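# Three arms lift block to rest above blue disc

## Task

Using the scene-frame arm mounts (arm1 at x=+0.62 y=+0.00 z=+0.72 facing +180 degrees, arm2 at x=-0.31 y=+0.54 z=+0.72 facing -60, arm3 at x=-0.31 y=-0.54 z=+0.72 facing +60, angles counter-clockwise from +x), get the block resting above the blue disc painted on the table with its centre over the disc. At the end neither the block nor any of the three sticks may touch the table, and every post must still stand close to its starting spot. Any number of arms may be used. The arrangement must stay put with no robot supporting it, and all grippers must release and the arms move away before finishing.

## Robot and tools

Setup. Three identical i2rt Big YAM arms, named arm1, arm2 and arm3, are fixed on the tabletop. Each has six revolute joints, a two-finger gripper and a wrist camera. Two room cameras, cam_high and cam_low, are not carried by any arm. With joints 1 and 6 at zero and the hand level and pointing ahead, the wrist camera rides on top of the hand and looks toward the fingertips. The hand reaches roughly 1.0 m from the joint-1 axis at full extension. Joints move at different speeds, so the hand can sweep a wide curve between two postures.

Frame. Everything lives in a single scene frame: origin on the floor, +z up, tabletop near z=0.72 m. The hand point is midway between the fingertips; its z axis runs along the fingers and the fingers close along its y axis. Arm feet are given only approximately (see the task).

Joints, all absolute targets by name, radians except the gripper: joint1_rad -2.879 to 2.879 (tolerance 0.045; swivels the arm about its foot, positive = counter-clockwise seen from above, 0 = unfold along the foot's facing). joint2_rad 0 to 3.141 (0.14; shoulder, 0 = upper arm pointing back roughly level, positive raises it up then forward). joint3_rad 0 to 3.019 (0.09; elbow, 0 = folded, positive opens). joint4_rad -1.692 to 1.57 (0.055; hand pitch, positive tips fingers up). joint5_rad -1.57 to 1.57 (0.03; sideways hand swing, positive toward the arm's right). joint6_rad -2.094 to 2.094 (0.035; hand roll, positive clockwise viewed from behind the hand). gripper_m 0 to 0.093 metres (0.003; the fingertip gap; grip force about 50 to 62 N per pad, lower on some grippers).

execute_actions. Argument actions is a list holding zero or one action object. The action object is keyed by arm name, and each arm's entry holds a joints object mapping any subset of the seven names above to a number. These are goal positions, not offsets. Example: {"arm1": {"joints": {"gripper_m": 0.05}}, "arm2": {"joints": {"joint1_rad": 0.3}}}. All named motions start at once and may finish at different moments. Joints or arms left out keep chasing their earlier targets. An unknown key or out-of-range value rejects the whole call and nothing moves. Optional cameras lists which images to return ("arm1_cam_wrist", "arm2_cam_wrist", "arm3_cam_wrist", "cam_high", "cam_low", or "all"); omitted or null gives all, an empty list gives none. An empty actions list just reports state and pictures. The pictures line gives image order.

wait: seconds, 0 to 10; commands nothing and returns the same report as an empty action. zoom_image: camera plus region [x0, y0, x1, y1] in pixels of that camera's latest full image, top-left origin, at most 504 by 504. Wrist images are 504x504 fisheye; cam_high and cam_low are 672x504. finished_scene: pass the current scene number; it is final and reports success, after the robot holds your last command.

Reading results. joint_positions gives where joints are. joint_status tells how each commanded motion ended. off_target: stopped short and may still be pushing. contact_stop or time_out: the joint dropped its goal and holds where it stopped, though after time_out a joint may keep a goal within 0.375, 0.375, 0.113, 0.225, 0.075, 0.3 rad (joints 1 to 6) of its position and push on, moving there if freed; on_its_own lists such joints, and "held at" there means the held goal, not the position. To relieve a push, command the reported position. "joint command not followed" (often with a cause line) means a self/inter-arm collision check refused that arm's joint goals; its gripper goal still runs, and the refused goals may be retried on later actions until valid goals are sent. Empty calls never show this line. A single tiny change may not move a joint. A joint carrying a load may sag. If any result reports a stop, the later motion and finish calls in that same reply are skipped.

Heat. Holding loads warms motors, even while you deliberate. MOTOR HOT appears from 85 °C; at 100 °C the arm goes limp and drops (OVER-TEMPERATURE FAULT), and joints show limit_stop_at_motor_heat until resent. Avoid long hard pushes or prolonged stalls.

Cameras. A calibration line per camera gives model, image_wh, K, distortion D and T_world_to_cam (scene frame to camera, metres), OpenCV style; real poses may differ by a couple of degrees and millimetres, and wrist poses come from reported joints, so treat projections as approximate. Results list cameras whose numbers changed.

Cautions. The arms do not stop on contact and can push hard; a hard squeeze between two arms ends the run, and the collision check ignores fingers, gripper housings and wrist cameras, and may react late. Do not knock objects off the work area. Avoid drops, slips and slams. Loose objects may occasionally get a brief nudge from outside. While you think, the robots keep their last command. Finish with grippers open and arms clear, the block supported only by the posts and sticks.

Each tool is called after "Call:" by a JSON object that holds its "api" and its "payload", one argument or row to a line.

## Session

Call:
{"api": "execute_actions", "payload": {
  "actions": []
}}

Scene clock: 0.00 s.
Motor temperatures (°C, as the motors report them): arm1=[18 19 16 19 19 17] | arm2=[21 17 18 18 21 18] | arm3=[17 20 18 18 20 19]
arm1.joint_positions: joint1_rad=-0.482 joint2_rad=+0.591 joint3_rad=+1.379 joint4_rad=-1.369 joint5_rad=+0.055 joint6_rad=+0.144 gripper_m=+0.094
arm1.joint_status: not commanded
arm1.hand: x=+0.4349 y=+0.1066 z=+1.3184 quat_wxyz=(-0.110, +0.829, -0.286, -0.468) (m; scene frame)
arm2.joint_positions: joint1_rad=-0.454 joint2_rad=+0.518 joint3_rad=+1.354 joint4_rad=-1.337 joint5_rad=+0.119 joint6_rad=+0.206 gripper_m=+0.094
arm2.joint_status: not commanded
arm2.hand: x=-0.3146 y=+0.3349 z=+1.2932 quat_wxyz=(-0.365, -0.672, -0.538, +0.354) (m; scene frame)
arm3.joint_positions: joint1_rad=+0.412 joint2_rad=+0.518 joint3_rad=+1.453 joint4_rad=-1.416 joint5_rad=-0.207 joint6_rad=+0.254 gripper_m=+0.094
arm3.joint_status: not commanded
arm3.hand: x=-0.3232 y=-0.3636 z=+1.3577 quat_wxyz=(-0.258, +0.534, -0.666, -0.453) (m; scene frame)
pictures: arm1_cam_wrist, arm2_cam_wrist, arm3_cam_wrist, cam_high, cam_low
Images, in order (width x height): arm1_cam_wrist 504x504, arm2_cam_wrist 504x504, arm3_cam_wrist 504x504, cam_high 672x504, cam_low 672x504.

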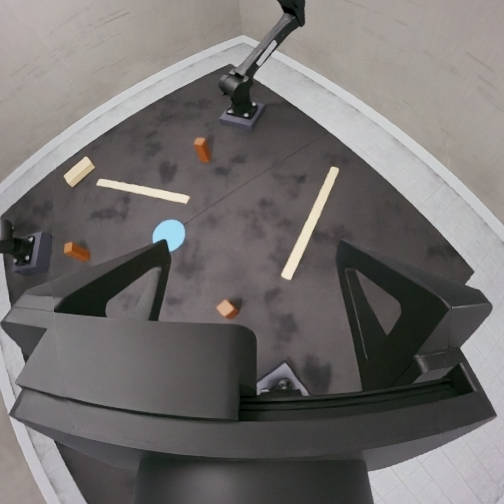

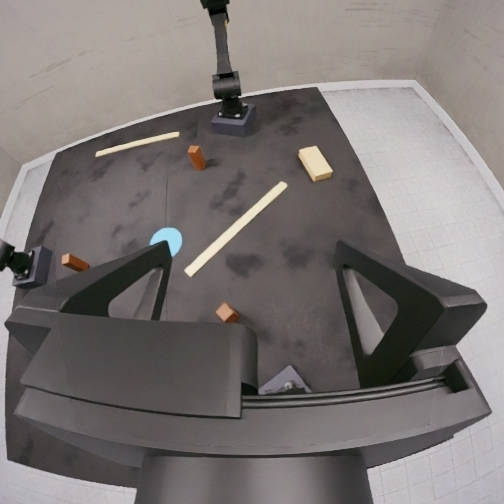

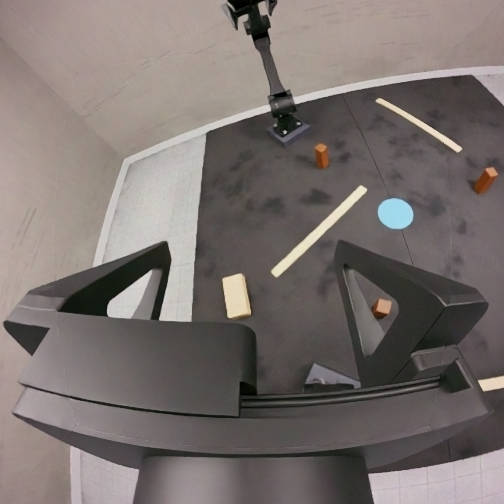

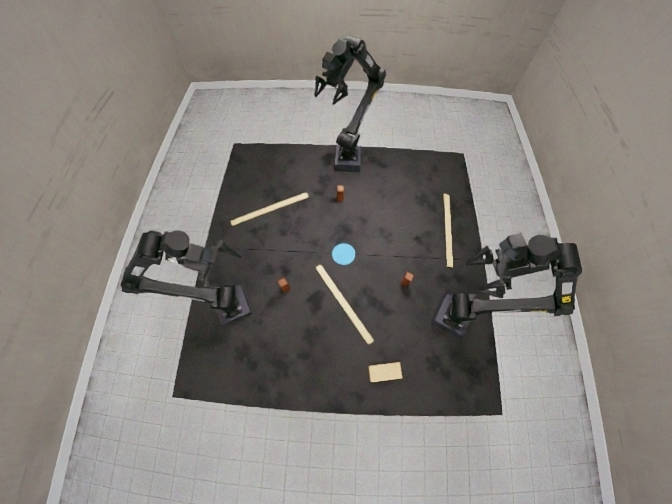

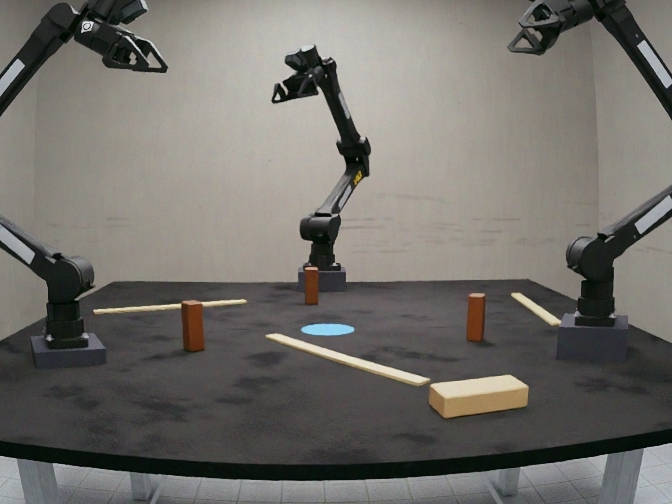

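Call:
{"api": "zoom_image", "payload": {
  "camera": "cam_high",
  "region": [210,170,490,400]
}}

Call:
{"api": "zoom_image", "payload": {
  "camera": "cam_low",
  "region": [80,250,580,430]
}}

Call:
{"api": "execute_actions", "payload": {
  "actions": [
    {"arm1":{"joints":{"joint1_rad":0,"joint2_rad":1.2,"joint3_rad":1.2,"joint4_rad":-1.57,"joint5_rad":0,"joint6_rad":0}},"arm2":{"joints":{"joint1_rad":0,"joint2_rad":1.57,"joint3_rad":1.2,"joint4_rad":-1.2,"joint5_rad":0,"joint6_rad":0}},"arm3":{"joints":{"joint1_rad":0,"joint2_rad":1.0,"joint3_rad":0.7,"joint4_rad":-1.27,"joint5_rad":0,"joint6_rad":0}}}
  ]
}}

Region (210, 170, 490, 400) of cam_high's 672x504 image, scaled by 1.800, with more detail than that image has; it fills the top 414 rows of this view, and the rest is white.

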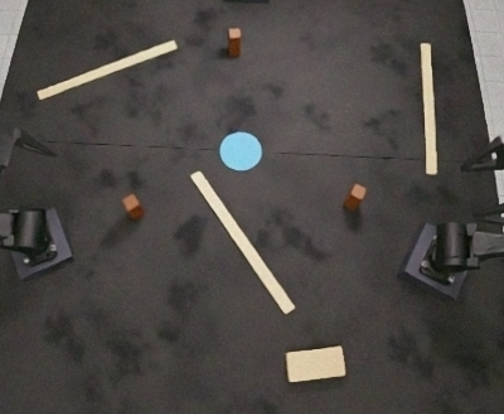

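Region (80, 250, 580, 430) of cam_low's 672x504 image, scaled by 1.008, with more detail than that image has; it fills the top 181 rows of this view, and the rest is white.

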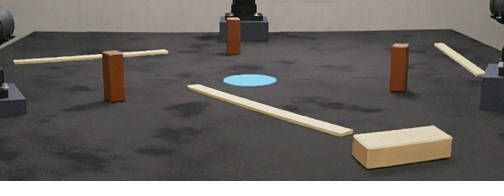

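Scene clock: 2.20 s.
Motor temperatures (°C, as the motors report them): arm1=[18 19 17 19 19 17] | arm2=[21 17 18 18 21 18] | arm3=[17 20 19 18 20 19]
arm1.joint_positions: joint1_rad=-0.002 joint2_rad=+1.201 joint3_rad=+1.197 joint4_rad=-1.555 joint5_rad=+0.002 joint6_rad=+0.014 gripper_m=+0.094
arm1.joint_status: all done
arm1.hand: x=+0.2887 y=+0.0025 z=+1.0455 quat_wxyz=(-0.007, +1.000, -0.014, -0.010) (m; scene frame)
arm2.joint_positions: joint1_rad=+0.002 joint2_rad=+1.574 joint3_rad=+1.200 joint4_rad=-1.207 joint5_rad=+0.001 joint6_rad=+0.008 gripper_m=+0.094
arm2.joint_status: all done
arm2.hand: x=-0.0950 y=+0.1469 z=+0.8695 quat_wxyz=(+0.012, -0.512, -0.859, -0.002) (m; scene frame)
arm3.joint_positions: joint1_rad=+0.002 joint2_rad=+1.008 joint3_rad=+0.699 joint4_rad=-1.271 joint5_rad=-0.003 joint6_rad=+0.012 gripper_m=+0.094
arm3.joint_status: all done
arm3.hand: x=-0.1957 y=-0.3257 z=+0.9088 quat_wxyz=(+0.012, +0.509, -0.861, +0.000) (m; scene frame)
pictures: arm1_cam_wrist, arm2_cam_wrist, arm3_cam_wrist, cam_high, cam_low
camera_calibration (this result's frames):
arm1_cam_wrist: T_world_to_cam=[[0.0161068, 0.999801, 0.0117603, -0.0190453], [0.804207, -0.0199429, 0.594015, -0.850396], [0.594132, -0.000109947, -0.804368, 0.787768], [0, 0, 0, 1]] pos_world=[0.216162, 0.00216873, 1.13903]
arm2_cam_wrist: T_world_to_cam=[[-0.881171, -0.472779, 0.00416222, -0.0218455], [-0.376107, 0.706273, 0.599767, -0.654071], [-0.286497, 0.526932, -0.800164, 0.717404], [0, 0, 0, 1]] pos_world=[-0.0597166, 0.0736021, 0.966422]
arm3_cam_wrist: T_world_to_cam=[[0.875668, -0.482828, -0.00912665, 0.0244623], [-0.384973, -0.709357, 0.59043, -0.831502], [-0.29155, -0.513507, -0.807037, 0.629809], [0, 0, 0, 1]] pos_world=[-0.157906, -0.254609, 0.999447]
Images, in order (width x height): arm1_cam_wrist 504x504, arm2_cam_wrist 504x504, arm3_cam_wrist 504x504, cam_high 672x504, cam_low 672x504.

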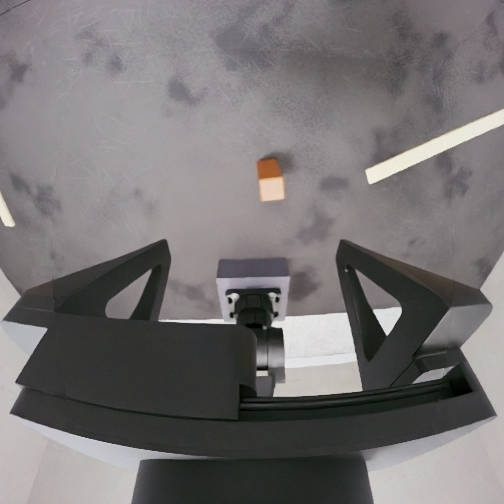

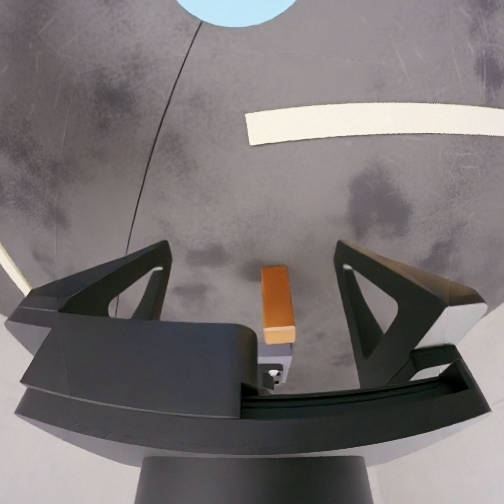

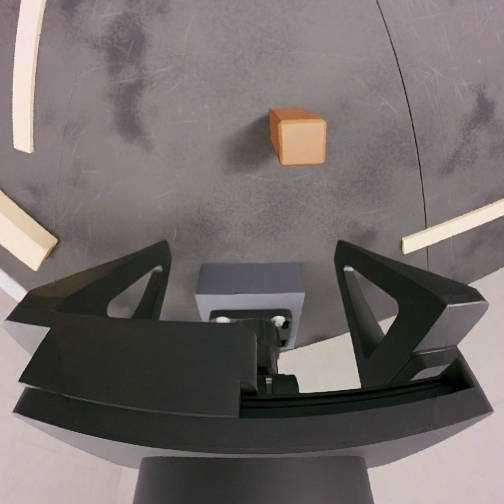

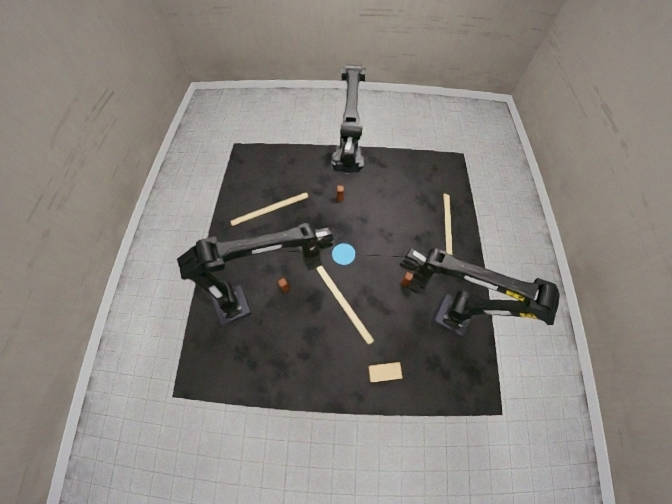

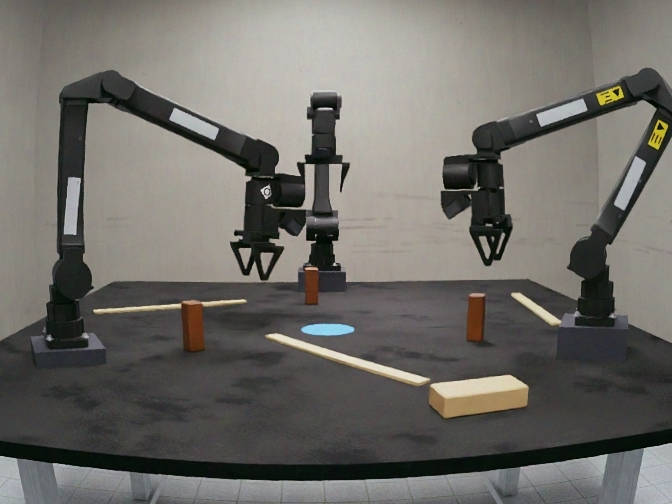

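Call:
{"api": "execute_actions", "payload": {
  "actions": [
    {"arm1":{"joints":{"joint1_rad":-0.83,"joint2_rad":1.7,"joint3_rad":1.3,"joint4_rad":-1.17}},"arm2":{"joints":{"joint1_rad":-0.29,"joint2_rad":1.75,"joint3_rad":1.4,"joint4_rad":-1.22}},"arm3":{"joints":{"joint1_rad":-1.12,"joint2_rad":1.5,"joint3_rad":1.1,"joint4_rad":-1.17}}}
  ],
  "cameras": ["arm1_cam_wrist","arm2_cam_wrist","arm3_cam_wrist"]
}}

Call:
{"api": "execute_actions", "payload": {
  "actions": [
    {"arm1":{"joints":{"joint3_rad":1.2,"joint4_rad":-1.07}},"arm2":{"joints":{"joint3_rad":1.28,"joint4_rad":-1.10}},"arm3":{"joints":{"joint3_rad":1.0,"joint4_rad":-1.07}}}
  ],
  "cameras": []
}}

Scene clock: 6.43 s.
Motor temperatures (°C, as the motors report them): arm1=[18 19 18 19 19 17] | arm2=[21 18 19 18 21 18] | arm3=[17 20 20 18 20 19]
arm1.joint_positions: joint1_rad=-0.841 joint2_rad=+1.718 joint3_rad=+1.263 joint4_rad=-1.182 joint5_rad=+0.000 joint6_rad=+0.013 gripper_m=+0.094
arm1.joint_status: all done
arm1.hand: x=+0.3110 y=+0.3541 z=+0.8702 quat_wxyz=(+0.010, +0.908, -0.419, +0.025) (m; scene frame)
arm2.joint_positions: joint1_rad=-0.291 joint2_rad=+1.756 joint3_rad=+1.353 joint4_rad=-1.216 joint5_rad=+0.001 joint6_rad=+0.007 gripper_m=+0.094
arm2.joint_status: all done
arm2.hand: x=-0.2054 y=+0.0492 z=+0.8416 quat_wxyz=(+0.026, -0.631, -0.775, -0.013) (m; scene frame)
arm3.joint_positions: joint1_rad=-1.121 joint2_rad=+1.514 joint3_rad=+1.066 joint4_rad=-1.174 joint5_rad=-0.001 joint6_rad=+0.010 gripper_m=+0.094
arm3.joint_status: all done
arm3.hand: x=+0.0909 y=-0.5542 z=+0.8823 quat_wxyz=(+0.032, -0.027, -0.999, +0.002) (m; scene frame)
pictures: arm1_cam_wrist, arm2_cam_wrist, arm3_cam_wrist
camera_calibration (this result's frames):
arm1_cam_wrist: T_world_to_cam=[[0.753097, 0.65791, 0.000541031, -0.467293], [0.499026, -0.571761, 0.6512, -0.516661], [0.42874, -0.490147, -0.758906, 0.818982], [0, 0, 0, 1]] pos_world=[0.258613, 0.413452, 0.958233]
arm2_cam_wrist: T_world_to_cam=[[-0.979775, -0.199938, 0.00816572, -0.202273], [-0.150768, 0.764425, 0.626837, -0.589136], [-0.13157, 0.612927, -0.779108, 0.724766], [0, 0, 0, 1]] pos_world=[-0.191647, -0.0343208, 0.935615]
arm3_cam_wrist: T_world_to_cam=[[-0.0539736, -0.998504, 0.00870999, -0.55407], [-0.778311, 0.0475325, 0.626077, -0.443807], [-0.625555, 0.0270126, -0.779712, 0.880429], [0, 0, 0, 1]] pos_world=[0.175431, -0.555929, 0.969165]
Images, in order (width x height): arm1_cam_wrist 504x504, arm2_cam_wrist 504x504, arm3_cam_wrist 504x504.

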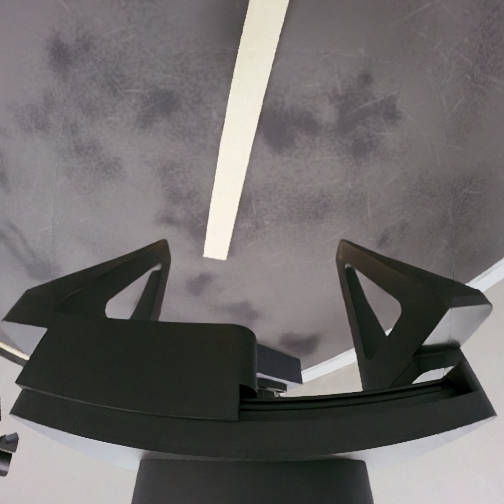

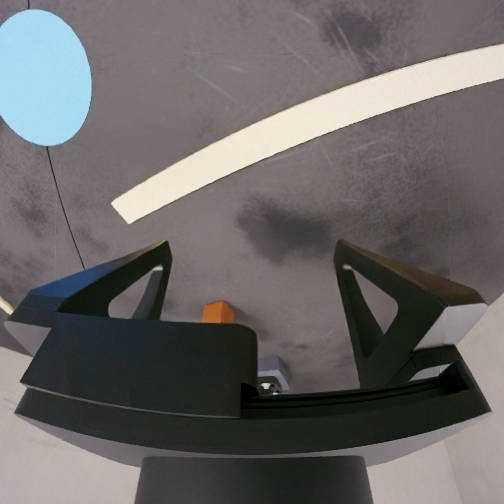

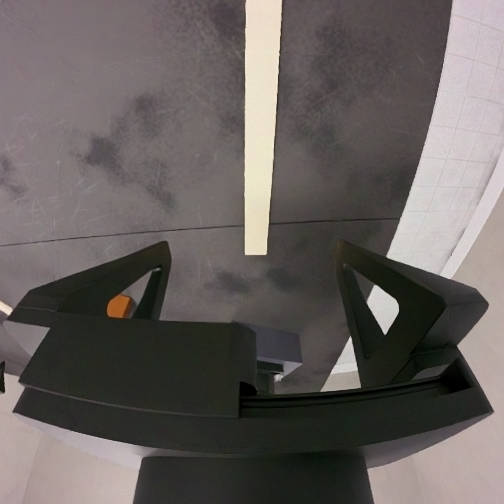

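Scene clock: 7.33 s.
Motor temperatures (°C, as the motors report them): arm1=[18 19 18 19 19 17] | arm2=[21 18 19 18 21 18] | arm3=[17 20 20 18 20 19]
arm1.joint_positions: joint1_rad=-0.841 joint2_rad=+1.718 joint3_rad=+1.203 joint4_rad=-1.087 joint5_rad=+0.000 joint6_rad=+0.013 gripper_m=+0.094
arm1.joint_status: all done
arm1.hand: x=+0.3119 y=+0.3531 z=+0.8501 quat_wxyz=(+0.002, +0.908, -0.419, +0.008) (m; scene frame)
arm2.joint_positions: joint1_rad=-0.291 joint2_rad=+1.753 joint3_rad=+1.281 joint4_rad=-1.112 joint5_rad=+0.001 joint6_rad=+0.007 gripper_m=+0.094
arm2.joint_status: all done
arm2.hand: x=-0.2064 y=+0.0528 z=+0.8180 quat_wxyz=(+0.013, -0.631, -0.775, -0.002) (m; scene frame)
arm3.joint_positions: joint1_rad=-1.121 joint2_rad=+1.513 joint3_rad=+0.992 joint4_rad=-1.087 joint5_rad=-0.001 joint6_rad=+0.010 gripper_m=+0.094
arm3.joint_status: all done
arm3.hand: x=+0.0805 y=-0.5539 z=+0.8579 quat_wxyz=(+0.026, -0.027, -0.999, +0.002) (m; scene frame)
pictures: none
No camera images: the call's "cameras" was empty. Leave "cameras" out to get every camera's image.

Call:
{"api": "execute_actions", "payload": {
  "actions": [
    {"arm1":{"joints":{"joint1_rad":-0.805,"joint2_rad":1.87,"joint3_rad":1.136,"joint4_rad":-0.81,"joint6_rad":0.3,"gripper_m":0.06}},"arm2":{"joints":{"joint1_rad":-0.286,"joint2_rad":1.897,"joint3_rad":1.35,"joint4_rad":-0.955,"joint6_rad":1.13,"gripper_m":0.06}},"arm3":{"joints":{"joint1_rad":-1.14,"joint2_rad":1.76,"joint3_rad":0.987,"joint4_rad":-0.77,"gripper_m":0.06}}}
  ],
  "cameras": ["arm1_cam_wrist","arm2_cam_wrist","arm3_cam_wrist","cam_low"]
}}

Scene clock: 11.23 s.
Motor temperatures (°C, as the motors report them): arm1=[18 19 18 19 19 17] | arm2=[21 18 20 18 21 18] | arm3=[17 21 21 18 20 19]
arm1.joint_positions: joint1_rad=-0.812 joint2_rad=+1.882 joint3_rad=+1.135 joint4_rad=-0.826 joint5_rad=+0.000 joint6_rad=+0.285 gripper_m=+0.060
arm1.joint_status: all done
arm1.hand: x=+0.2924 y=+0.3543 z=+0.7536 quat_wxyz=(-0.003, +0.850, -0.526, -0.005) (m; scene frame)
arm2.joint_positions: joint1_rad=-0.291 joint2_rad=+1.907 joint3_rad=+1.314 joint4_rad=-0.967 joint5_rad=+0.001 joint6_rad=+1.121 gripper_m=+0.060
arm2.joint_status: all done
arm2.hand: x=-0.1997 y=+0.0182 z=+0.7527 quat_wxyz=(+0.000, -0.946, -0.324, +0.006) (m; scene frame)
arm3.joint_positions: joint1_rad=-1.131 joint2_rad=+1.782 joint3_rad=+0.978 joint4_rad=-0.787 joint5_rad=-0.001 joint6_rad=+0.010 gripper_m=+0.060
arm3.joint_status: all done
arm3.hand: x=+0.1164 y=-0.5603 z=+0.7462 quat_wxyz=(+0.017, -0.032, -0.999, +0.002) (m; scene frame)
pictures: arm1_cam_wrist, arm2_cam_wrist, arm3_cam_wrist, cam_low
camera_calibration (this result's frames):
arm1_cam_wrist: T_world_to_cam=[[0.889384, 0.457156, -0.00228433, -0.419948], [0.366929, -0.710851, 0.600045, -0.304862], [0.27269, -0.534508, -0.799963, 0.830824], [0, 0, 0, 1]] pos_world=[0.2588, 0.419353, 0.8466]
arm2_cam_wrist: T_world_to_cam=[[-0.611542, 0.791212, -0.000310408, -0.140298], [0.649258, 0.502047, 0.571325, -0.302574], [0.452195, 0.349188, -0.820724, 0.827993], [0, 0, 0, 1]] pos_world=[-0.263764, -0.0262131, 0.852379]
arm3_cam_wrist: T_world_to_cam=[[-0.0639657, -0.997916, 0.00852381, -0.555976], [-0.796553, 0.0562002, 0.60195, -0.313461], [-0.601175, 0.0317145, -0.798488, 0.804225], [0, 0, 0, 1]] pos_world=[0.198228, -0.562706, 0.835591]
Images, in order (width x height): arm1_cam_wrist 504x504, arm2_cam_wrist 504x504, arm3_cam_wrist 504x504, cam_low 672x504.

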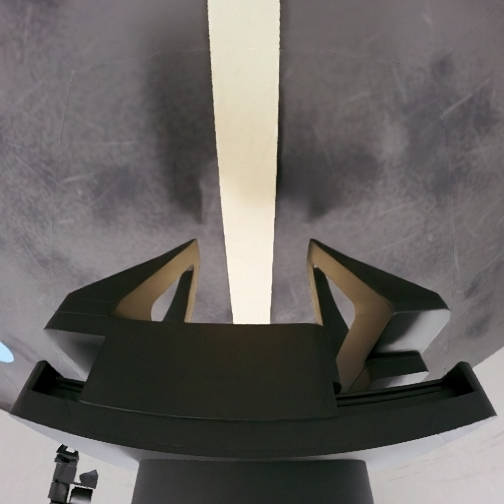

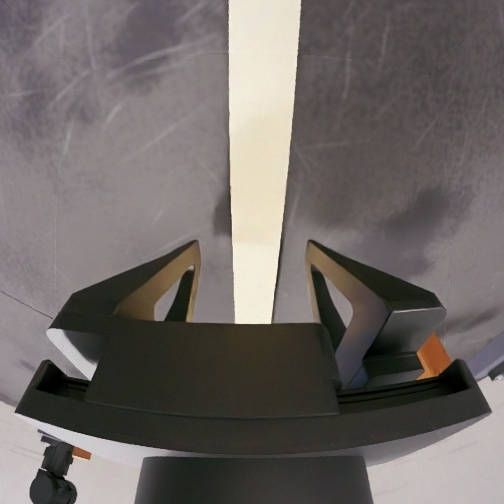

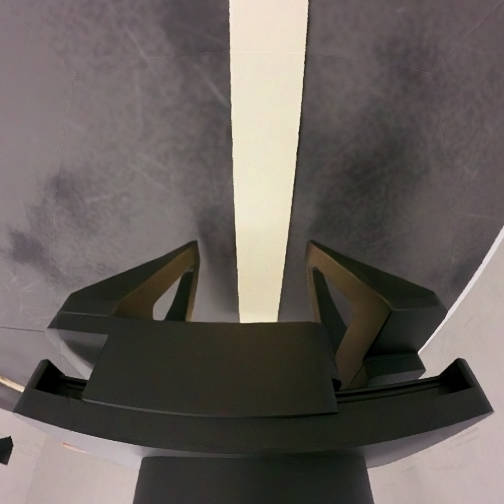

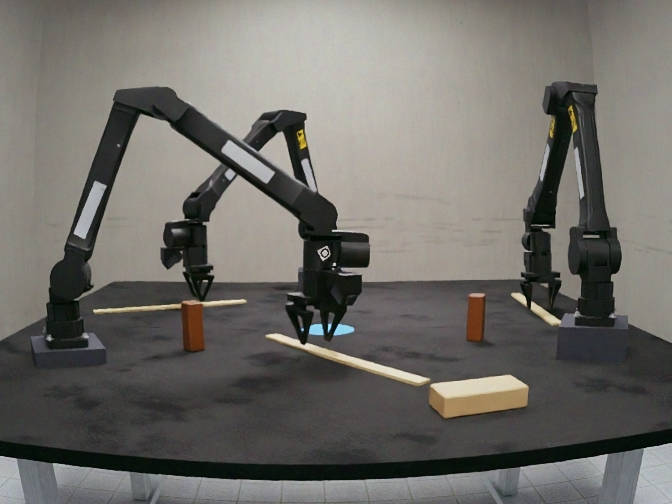

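Call:
{"api": "execute_actions", "payload": {
  "actions": [
    {"arm1":{"joints":{"joint2_rad":1.94,"joint4_rad":-0.745}},"arm2":{"joints":{"joint2_rad":1.957,"joint4_rad":-0.9}},"arm3":{"joints":{"joint2_rad":1.825,"joint4_rad":-0.69}}}
  ],
  "cameras": ["cam_low"]
}}

Scene clock: 12.33 s.
Motor temperatures (°C, as the motors report them): arm1=[18 20 18 19 19 17] | arm2=[21 18 20 18 21 18] | arm3=[17 21 21 18 20 19]
arm1.joint_positions: joint1_rad=-0.812 joint2_rad=+1.922 joint3_rad=+1.135 joint4_rad=-0.759 joint5_rad=-0.001 joint6_rad=+0.288 gripper_m=+0.060
arm1.joint_status: all done
arm1.hand: x=+0.2858 y=+0.3612 z=+0.7349 quat_wxyz=(-0.006, +0.850, -0.527, -0.018) (m; scene frame)
arm2.joint_positions: joint1_rad=-0.290 joint2_rad=+1.942 joint3_rad=+1.316 joint4_rad=-0.910 joint5_rad=+0.001 joint6_rad=+1.122 gripper_m=+0.060
arm2.joint_status: all done
arm2.hand: x=-0.1975 y=+0.0082 z=+0.7358 quat_wxyz=(-0.012, -0.946, -0.324, +0.007) (m; scene frame)
arm3.joint_positions: joint1_rad=-1.133 joint2_rad=+1.808 joint3_rad=+0.978 joint4_rad=-0.709 joint5_rad=-0.001 joint6_rad=+0.009 gripper_m=+0.060
arm3.joint_status: all done
arm3.hand: x=+0.1310 y=-0.5617 z=+0.7352 quat_wxyz=(-0.009, -0.032, -0.999, +0.002) (m; scene frame)
pictures: cam_low
Images, in order (width x height): cam_low 672x504.

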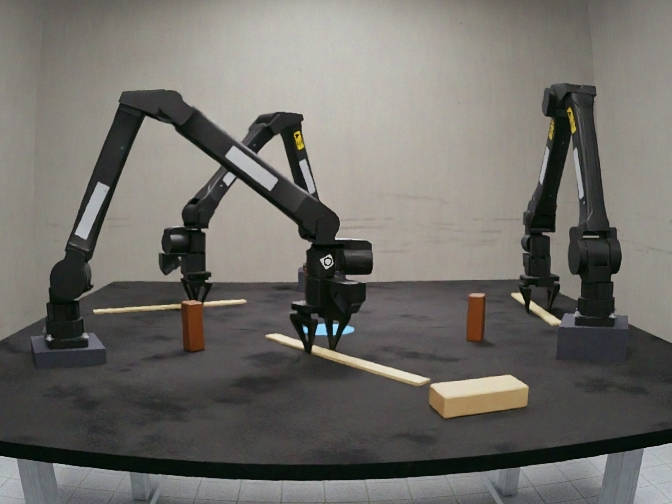

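Small moves lag ~0.017.

Call:
{"api": "execute_actions", "payload": {
  "actions": [
    {"arm1":{"joints":{"joint2_rad":1.968}},"arm2":{"joints":{"joint2_rad":1.985}},"arm3":{"joints":{"joint2_rad":1.857}}}
  ],
  "cameras": []
}}

Call:
{"api": "execute_actions", "payload": {
  "actions": [
    {"arm1":{"joints":{"gripper_m":0}},"arm2":{"joints":{"gripper_m":0}},"arm3":{"joints":{"gripper_m":0}}}
  ],
  "cameras": ["arm1_cam_wrist","arm2_cam_wrist","arm3_cam_wrist"]
}}

Scene clock: 13.03 s.
Motor temperatures (°C, as the motors report them): arm1=[18 20 18 19 19 17] | arm2=[21 18 20 18 21 18] | arm3=[17 21 21 18 20 19]
arm1.joint_positions: joint1_rad=-0.812 joint2_rad=+1.923 joint3_rad=+1.135 joint4_rad=-0.759 joint5_rad=-0.001 joint6_rad=+0.288 gripper_m=+0.060
arm1.joint_status: all done
arm1.hand: x=+0.2858 y=+0.3612 z=+0.7347 quat_wxyz=(-0.006, +0.850, -0.527, -0.018) (m; scene frame)
arm2.joint_positions: joint1_rad=-0.290 joint2_rad=+1.943 joint3_rad=+1.316 joint4_rad=-0.910 joint5_rad=+0.001 joint6_rad=+1.122 gripper_m=+0.060
arm2.joint_status: all done
arm2.hand: x=-0.1976 y=+0.0084 z=+0.7350 quat_wxyz=(-0.011, -0.946, -0.324, +0.007) (m; scene frame)
arm3.joint_positions: joint1_rad=-1.133 joint2_rad=+1.809 joint3_rad=+0.978 joint4_rad=-0.709 joint5_rad=-0.001 joint6_rad=+0.008 gripper_m=+0.060
arm3.joint_status: all done
arm3.hand: x=+0.1310 y=-0.5617 z=+0.7350 quat_wxyz=(-0.009, -0.032, -0.999, +0.002) (m; scene frame)
pictures: none
No camera images: the call's "cameras" was empty. Leave "cameras" out to get every camera's image.

Scene clock: 13.67 s.
Motor temperatures (°C, as the motors report them): arm1=[18 20 18 19 19 17] | arm2=[21 18 20 18 21 18] | arm3=[17 21 21 18 20 19]
arm1.joint_positions: joint1_rad=-0.810 joint2_rad=+1.924 joint3_rad=+1.135 joint4_rad=-0.758 joint5_rad=-0.003 joint6_rad=+0.288 gripper_m=+0.027
arm1.joint_status: gripper_m off_target (ended at +0.027, target +0.000)
arm1.hand: x=+0.2851 y=+0.3606 z=+0.7342 quat_wxyz=(-0.005, +0.850, -0.527, -0.018) (m; scene frame)
arm2.joint_positions: joint1_rad=-0.290 joint2_rad=+1.947 joint3_rad=+1.322 joint4_rad=-0.906 joint5_rad=+0.000 joint6_rad=+1.123 gripper_m=+0.027
arm2.joint_status: gripper_m off_target (ended at +0.027, target +0.000)
arm2.hand: x=-0.1967 y=+0.0055 z=+0.7349 quat_wxyz=(-0.014, -0.946, -0.323, +0.007) (m; scene frame)
arm3.joint_positions: joint1_rad=-1.133 joint2_rad=+1.811 joint3_rad=+0.978 joint4_rad=-0.708 joint5_rad=-0.005 joint6_rad=+0.008 gripper_m=+0.027
arm3.joint_status: gripper_m off_target (ended at +0.027, target +0.000)
arm3.hand: x=+0.1311 y=-0.5613 z=+0.7343 quat_wxyz=(-0.009, -0.032, -0.999, +0.001) (m; scene frame)
pictures: arm1_cam_wrist, arm2_cam_wrist, arm3_cam_wrist
camera_calibration (this result's frames):
arm1_cam_wrist: T_world_to_cam=[[0.889858, 0.456063, -0.0126535, -0.408469], [0.377873, -0.721188, 0.580603, -0.27116], [0.255666, -0.521435, -0.814089, 0.831201], [0, 0, 0, 1]] pos_world=[0.253434, 0.424148, 0.828939]
arm2_cam_wrist: T_world_to_cam=[[-0.610192, 0.791812, -0.0264647, -0.108958], [0.645843, 0.516496, 0.562245, -0.282037], [0.458861, 0.325985, -0.826547, 0.822137], [0, 0, 0, 1]] pos_world=[-0.26158, -0.0360592, 0.835226]
arm3_cam_wrist: T_world_to_cam=[[-0.0640282, -0.997941, 0.00383918, -0.552475], [-0.826587, 0.0551889, 0.560096, -0.260449], [-0.559155, 0.0326885, -0.828419, 0.820673], [0, 0, 0, 1]] pos_world=[0.208226, -0.56379, 0.827859]
Images, in order (width x height): arm1_cam_wrist 504x504, arm2_cam_wrist 504x504, arm3_cam_wrist 504x504.

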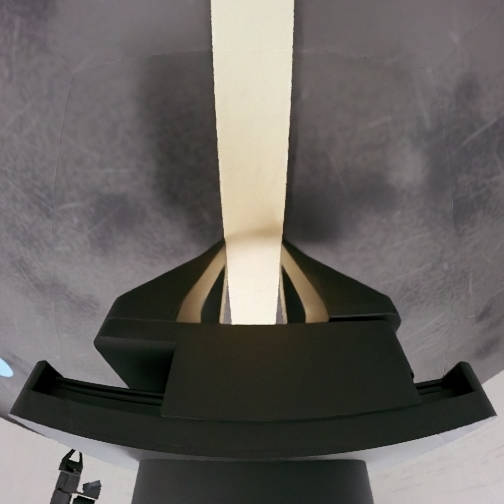

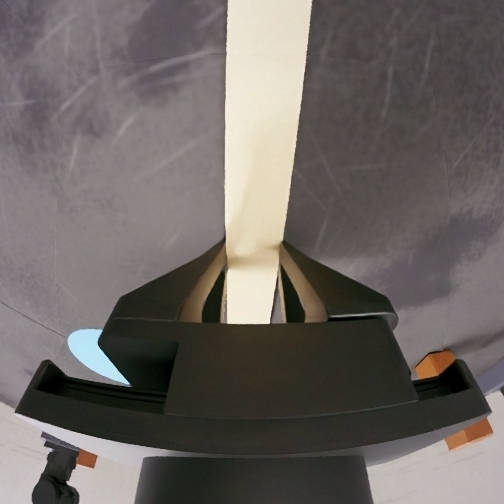

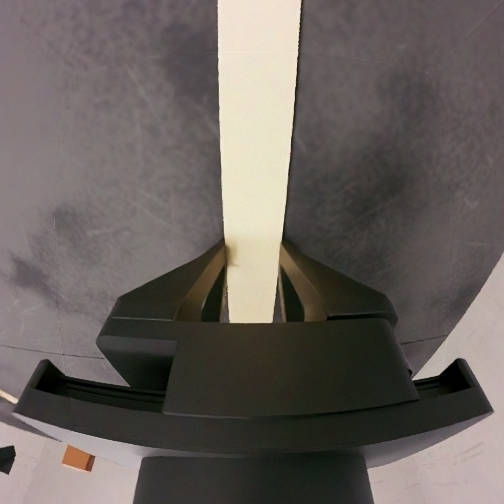

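Call:
{"api": "execute_actions", "payload": {
  "actions": [
    {"arm1":{"joints":{"joint2_rad":1.5,"joint4_rad":-1.09}},"arm2":{"joints":{"joint2_rad":1.5,"joint4_rad":-1.2}},"arm3":{"joints":{"joint2_rad":1.4,"joint4_rad":-1.11}}}
  ],
  "cameras": []
}}

Call:
{"api": "execute_actions", "payload": {
  "actions": [
    {"arm1":{"joints":{"joint2_rad":1.24,"joint3_rad":0.908}},"arm2":{"joints":{"joint2_rad":1.208,"joint3_rad":0.99,"joint6_rad":-0.09}},"arm3":{"joints":{"joint2_rad":1.234,"joint3_rad":0.922}}}
  ],
  "cameras": ["cam_high"]
}}

Call:
{"api": "execute_actions", "payload": {
  "actions": [
    {"arm1":{"joints":{"joint1_rad":-0.06,"joint6_rad":-0.055}},"arm2":{"joints":{"joint1_rad":-0.055}},"arm3":{"joints":{"joint1_rad":-0.095,"joint6_rad":-0.055}}}
  ],
  "cameras": ["cam_high","cam_low"]
}}

Scene clock: 16.40 s.
Motor temperatures (°C, as the motors report them): arm1=[18 20 18 19 19 17] | arm2=[21 19 21 18 21 18] | arm3=[17 21 21 18 20 19]
arm1.joint_positions: joint1_rad=-0.810 joint2_rad=+1.489 joint3_rad=+1.132 joint4_rad=-1.076 joint5_rad=-0.003 joint6_rad=+0.288 gripper_m=+0.027
arm1.joint_status: all done
arm1.hand: x=+0.3146 y=+0.3280 z=+0.9247 quat_wxyz=(-0.020, +0.848, -0.525, -0.073) (m; scene frame)
arm2.joint_positions: joint1_rad=-0.290 joint2_rad=+1.501 joint3_rad=+1.322 joint4_rad=-1.191 joint5_rad=+0.000 joint6_rad=+1.123 gripper_m=+0.027
arm2.joint_status: all done
arm2.hand: x=-0.2056 y=+0.0580 z=+0.9510 quat_wxyz=(-0.094, -0.942, -0.322, +0.017) (m; scene frame)
arm3.joint_positions: joint1_rad=-1.133 joint2_rad=+1.396 joint3_rad=+0.978 joint4_rad=-1.096 joint5_rad=-0.004 joint6_rad=+0.008 gripper_m=+0.027
arm3.joint_status: all done
arm3.hand: x=+0.0768 y=-0.5576 z=+0.8958 quat_wxyz=(-0.022, -0.032, -0.999, +0.001) (m; scene frame)
pictures: none
No camera images: the call's "cameras" was empty. Leave "cameras" out to get every camera's image.

Scene clock: 18.40 s.
Motor temperatures (°C, as the motors report them): arm1=[18 20 19 19 19 17] | arm2=[21 19 21 18 21 18] | arm3=[17 21 21 18 20 19]
arm1.joint_positions: joint1_rad=-0.810 joint2_rad=+1.243 joint3_rad=+0.914 joint4_rad=-1.082 joint5_rad=-0.003 joint6_rad=+0.288 gripper_m=+0.027
arm1.joint_status: all done
arm1.hand: x=+0.3728 y=+0.2654 z=+0.9317 quat_wxyz=(-0.023, +0.847, -0.525, -0.084) (m; scene frame)
arm2.joint_positions: joint1_rad=-0.290 joint2_rad=+1.203 joint3_rad=+0.992 joint4_rad=-1.196 joint5_rad=+0.000 joint6_rad=-0.082 gripper_m=+0.027
arm2.joint_status: all done
arm2.hand: x=-0.2321 y=+0.1809 z=+0.9339 quat_wxyz=(-0.054, -0.594, -0.801, +0.055) (m; scene frame)
arm3.joint_positions: joint1_rad=-1.133 joint2_rad=+1.231 joint3_rad=+0.905 joint4_rad=-1.100 joint5_rad=-0.004 joint6_rad=+0.008 gripper_m=+0.027
arm3.joint_status: all done
arm3.hand: x=+0.0483 y=-0.5558 z=+0.9263 quat_wxyz=(-0.066, -0.031, -0.997, +0.003) (m; scene frame)
pictures: cam_high
Images, in order (width x height): cam_high 672x504.

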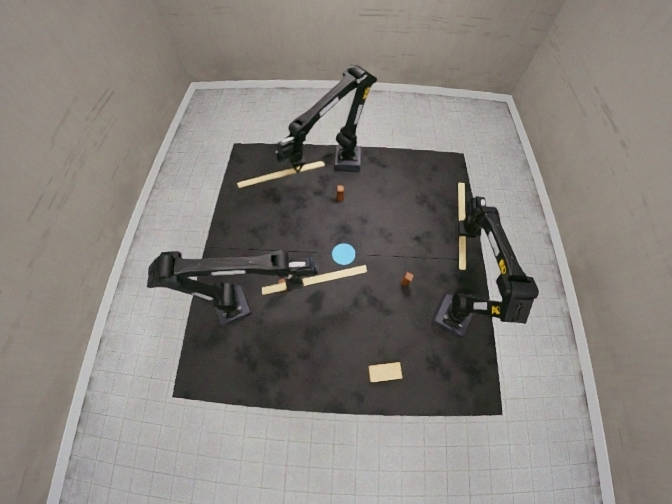

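Scene clock: 19.90 s.
Motor temperatures (°C, as the motors report them): arm1=[18 20 19 19 19 17] | arm2=[21 18 21 18 21 18] | arm3=[17 21 22 18 20 19]
arm1.joint_positions: joint1_rad=-0.064 joint2_rad=+1.243 joint3_rad=+0.914 joint4_rad=-1.082 joint5_rad=-0.001 joint6_rad=-0.041 gripper_m=+0.027
arm1.joint_status: all done
arm1.hand: x=+0.2574 y=+0.0260 z=+0.9297 quat_wxyz=(-0.010, +0.996, -0.017, -0.084) (m; scene frame)
arm2.joint_positions: joint1_rad=-0.047 joint2_rad=+1.203 joint3_rad=+0.992 joint4_rad=-1.196 joint5_rad=+0.000 joint6_rad=-0.084 gripper_m=+0.027
arm2.joint_status: all done
arm2.hand: x=-0.1490 y=+0.2095 z=+0.9331 quat_wxyz=(-0.060, -0.492, -0.867, +0.046) (m; scene frame)
arm3.joint_positions: joint1_rad=-0.096 joint2_rad=+1.231 joint3_rad=+0.905 joint4_rad=-1.100 joint5_rad=-0.001 joint6_rad=-0.045 gripper_m=+0.027
arm3.joint_status: all done
arm3.hand: x=-0.1095 y=-0.2397 z=+0.9269 quat_wxyz=(-0.057, +0.490, -0.869, -0.034) (m; scene frame)
pictures: cam_high, cam_low
Images, in order (width x height): cam_high 672x504, cam_low 672x504.

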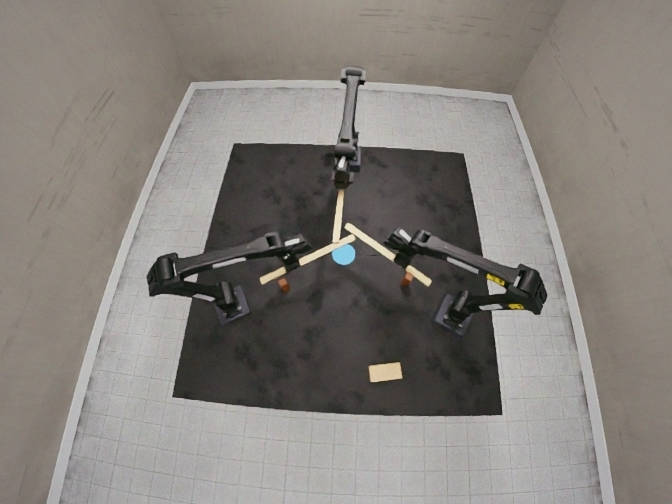

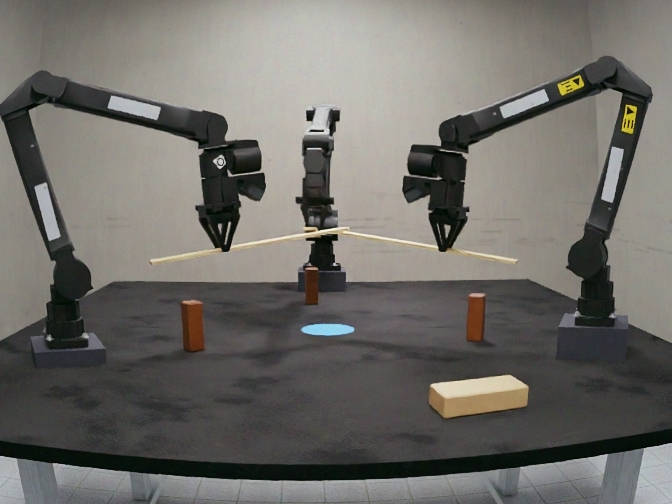

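Call:
{"api": "execute_actions", "payload": {
  "actions": [
    {"arm1":{"joints":{"joint2_rad":1.31,"joint3_rad":0.995,"joint4_rad":-1.02}},"arm2":{"joints":{"joint1_rad":-0.07,"joint2_rad":1.27,"joint3_rad":1.075,"joint4_rad":-1.12}},"arm3":{"joints":{"joint2_rad":1.31,"joint3_rad":1.01,"joint4_rad":-1.02}}}
  ],
  "cameras": ["cam_low","arm1_cam_wrist","arm2_cam_wrist"]
}}

Scene clock: 21.27 s.
Motor temperatures (°C, as the motors report them): arm1=[18 20 19 19 19 17] | arm2=[21 18 22 18 21 18] | arm3=[17 21 22 18 20 19]
arm1.joint_positions: joint1_rad=-0.064 joint2_rad=+1.308 joint3_rad=+0.925 joint4_rad=-1.039 joint5_rad=-0.001 joint6_rad=-0.041 gripper_m=+0.027
arm1.joint_status: all done
arm1.hand: x=+0.2423 y=+0.0273 z=+0.9130 quat_wxyz=(-0.010, +0.997, -0.017, -0.078) (m; scene frame)
arm2.joint_positions: joint1_rad=-0.063 joint2_rad=+1.275 joint3_rad=+1.013 joint4_rad=-1.135 joint5_rad=+0.000 joint6_rad=-0.084 gripper_m=+0.027
arm2.joint_status: all done
arm2.hand: x=-0.1437 y=+0.1842 z=+0.9188 quat_wxyz=(-0.064, -0.499, -0.863, +0.050) (m; scene frame)
arm3.joint_positions: joint1_rad=-0.096 joint2_rad=+1.318 joint3_rad=+0.949 joint4_rad=-1.039 joint5_rad=-0.001 joint6_rad=-0.045 gripper_m=+0.027
arm3.joint_status: all done
arm3.hand: x=-0.0917 y=-0.2129 z=+0.9156 quat_wxyz=(-0.065, +0.489, -0.869, -0.038) (m; scene frame)
pictures: arm1_cam_wrist, arm2_cam_wrist, cam_low
camera_calibration (this result's frames):
arm1_cam_wrist: T_world_to_cam=[[0.0223809, 0.999613, 0.0165448, -0.0474718], [0.877181, -0.0275738, 0.479367, -0.646715], [0.479637, 0.00378407, -0.877459, 0.803139], [0, 0, 0, 1]] pos_world=[0.183133, 0.0265819, 1.01552]
arm2_cam_wrist: T_world_to_cam=[[-0.868041, -0.496209, 0.0167833, -0.0527814], [-0.438638, 0.782288, 0.442291, -0.606551], [-0.232598, 0.376565, -0.896715, 0.847396], [0, 0, 0, 1]] pos_world=[-0.11477, 0.129208, 1.02903]
Images, in order (width x height): arm1_cam_wrist 504x504, arm2_cam_wrist 504x504, cam_low 672x504.

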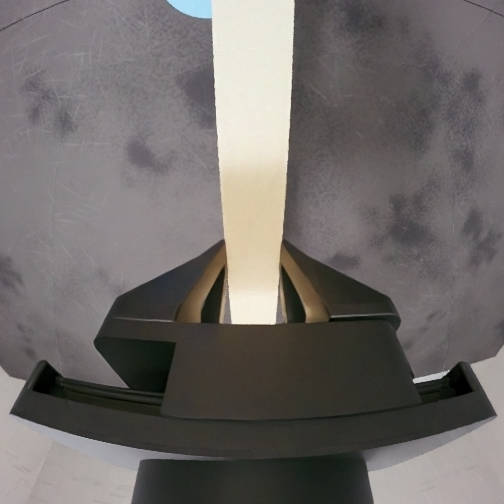

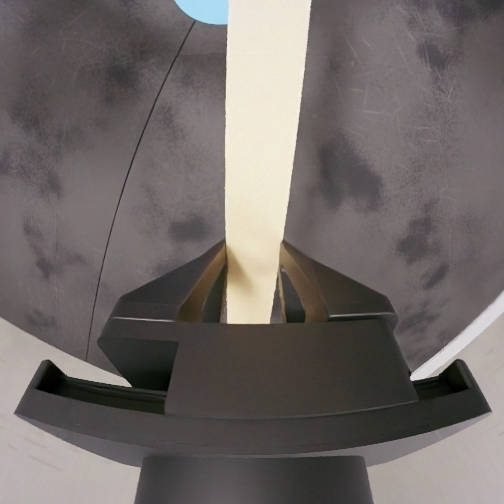

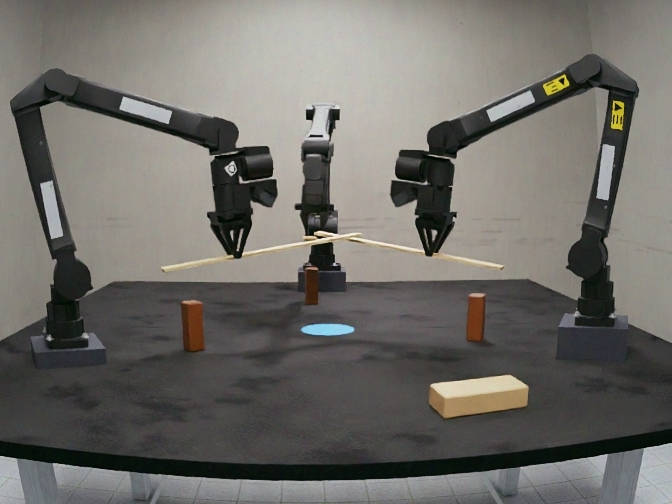

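Call:
{"api": "zoom_image", "payload": {
  "camera": "cam_low",
  "region": [270,205,400,270]
}}

Call:
{"api": "execute_actions", "payload": {
  "actions": [
    {"arm1":{"joints":{"joint3_rad":1.03,"joint4_rad":-0.99}},"arm2":{"joints":{"joint3_rad":1.1,"joint4_rad":-1.1}},"arm3":{"joints":{"joint3_rad":1.05,"joint4_rad":-1.0}}}
  ],
  "cameras": ["cam_low","cam_high"]
}}

Call:
{"api": "zoom_image", "payload": {
  "camera": "cam_high",
  "region": [290,190,400,290]
}}

Region (270, 205, 400, 270) of cam_low's 672x504 image, scaled by 3.877, with more detail than that image has.

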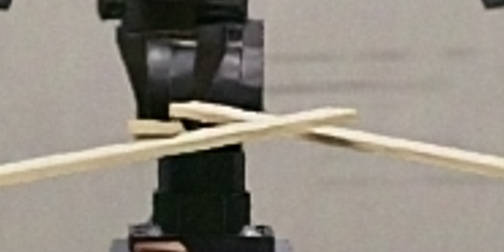

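Scene clock: 22.50 s.
Motor temperatures (°C, as the motors report them): arm1=[18 20 20 19 19 17] | arm2=[21 18 22 18 21 18] | arm3=[17 21 23 18 20 19]
arm1.joint_positions: joint1_rad=-0.064 joint2_rad=+1.308 joint3_rad=+0.965 joint4_rad=-1.009 joint5_rad=-0.001 joint6_rad=-0.041 gripper_m=+0.027
arm1.joint_status: all done
arm1.hand: x=+0.2201 y=+0.0288 z=+0.9306 quat_wxyz=(-0.012, +0.993, -0.017, -0.113) (m; scene frame)
arm2.joint_positions: joint1_rad=-0.063 joint2_rad=+1.275 joint3_rad=+1.045 joint4_rad=-1.113 joint5_rad=+0.000 joint6_rad=-0.084 gripper_m=+0.027
arm2.joint_status: all done
arm2.hand: x=-0.1368 y=+0.1697 z=+0.9331 quat_wxyz=(-0.086, -0.497, -0.861, +0.065) (m; scene frame)
arm3.joint_positions: joint1_rad=-0.096 joint2_rad=+1.318 joint3_rad=+0.995 joint4_rad=-1.019 joint5_rad=-0.001 joint6_rad=-0.045 gripper_m=+0.027
arm3.joint_status: all done
arm3.hand: x=-0.0795 y=-0.1949 z=+0.9348 quat_wxyz=(-0.094, +0.488, -0.866, -0.053) (m; scene frame)
pictures: cam_high, cam_low
Images, in order (width x height): cam_high 672x504, cam_low 672x504.

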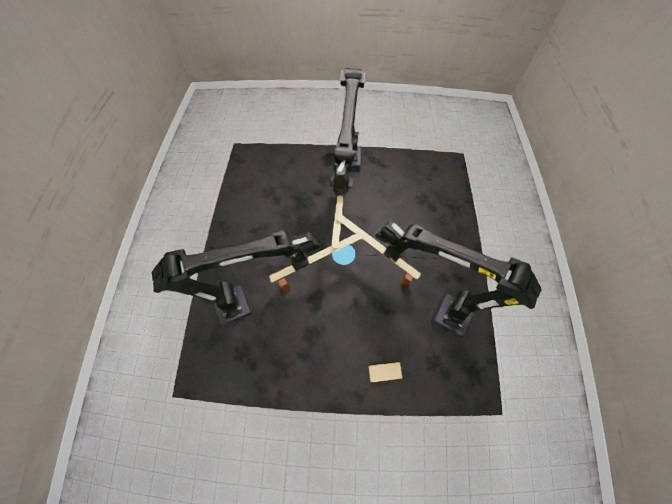

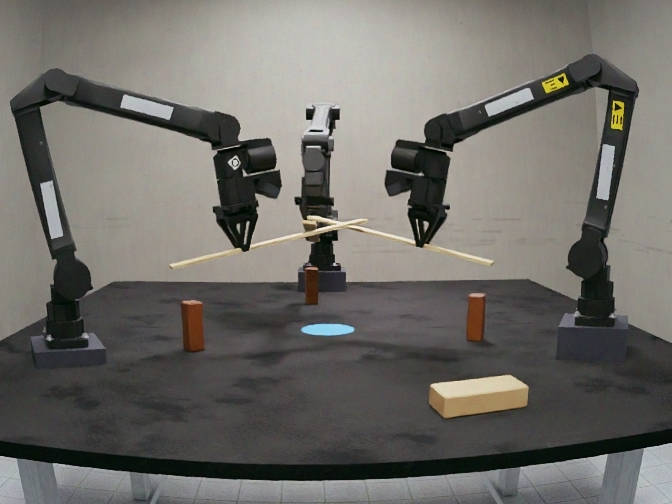

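Region (290, 190, 400, 290) of cam_high's 672x504 image, scaled by 4.582, with more detail than that image has; it fills the top 458 rows of this view, and the rest is white.

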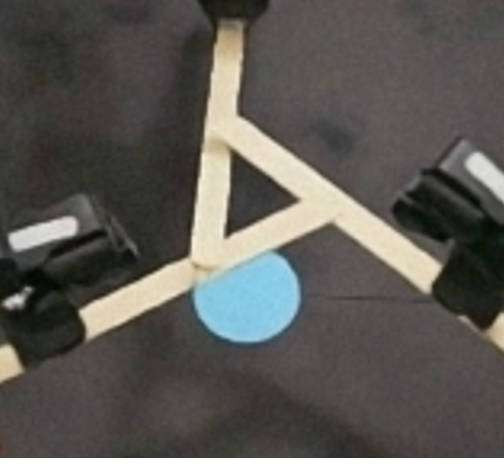

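Call:
{"api": "execute_actions", "payload": {
  "actions": [
    {"arm1":{"joints":{"joint2_rad":1.43,"joint4_rad":-0.91}},"arm2":{"joints":{"joint2_rad":1.4,"joint4_rad":-1.04}},"arm3":{"joints":{"joint2_rad":1.445,"joint4_rad":-0.92}}}
  ],
  "cameras": ["cam_low","cam_high"]
}}

Call:
{"api": "zoom_image", "payload": {
  "camera": "cam_high",
  "region": [250,160,450,310]
}}

Scene clock: 23.97 s.
Motor temperatures (°C, as the motors report them): arm1=[18 20 20 19 19 17] | arm2=[21 18 22 18 21 18] | arm3=[17 21 23 18 20 19]
arm1.joint_positions: joint1_rad=-0.064 joint2_rad=+1.438 joint3_rad=+0.968 joint4_rad=-0.931 joint5_rad=-0.001 joint6_rad=-0.041 gripper_m=+0.027
arm1.joint_status: all done
arm1.hand: x=+0.2008 y=+0.0308 z=+0.8852 quat_wxyz=(-0.010, +0.996, -0.017, -0.089) (m; scene frame)
arm2.joint_positions: joint1_rad=-0.063 joint2_rad=+1.413 joint3_rad=+1.052 joint4_rad=-1.054 joint5_rad=+0.000 joint6_rad=-0.084 gripper_m=+0.027
arm2.joint_status: all done
arm2.hand: x=-0.1285 y=+0.1509 z=+0.8839 quat_wxyz=(-0.057, -0.499, -0.864, +0.044) (m; scene frame)
arm3.joint_positions: joint1_rad=-0.096 joint2_rad=+1.464 joint3_rad=+0.999 joint4_rad=-0.941 joint5_rad=-0.001 joint6_rad=-0.045 gripper_m=+0.027
arm3.joint_status: all done
arm3.hand: x=-0.0690 y=-0.1784 z=+0.8819 quat_wxyz=(-0.066, +0.489, -0.869, -0.039) (m; scene frame)
pictures: cam_high, cam_low
Images, in order (width x height): cam_high 672x504, cam_low 672x504.

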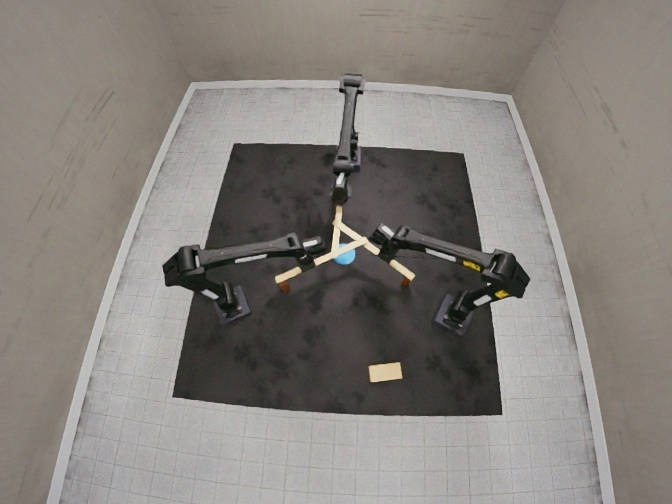

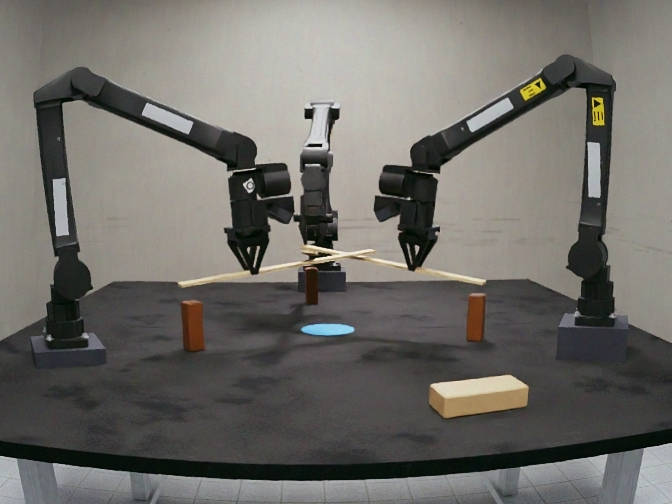

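Region (250, 160, 450, 310) of cam_high's 672x504 image, scaled by 2.520, with more detail than that image has; it fills the top 378 rows of this view, and the rest is white.

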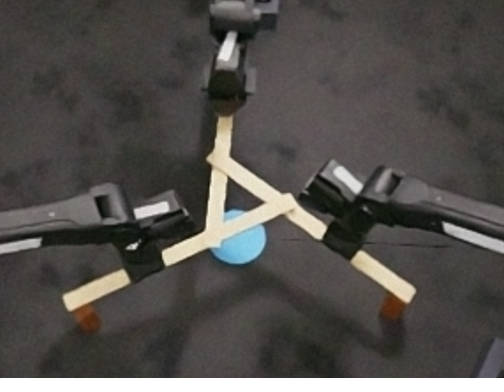

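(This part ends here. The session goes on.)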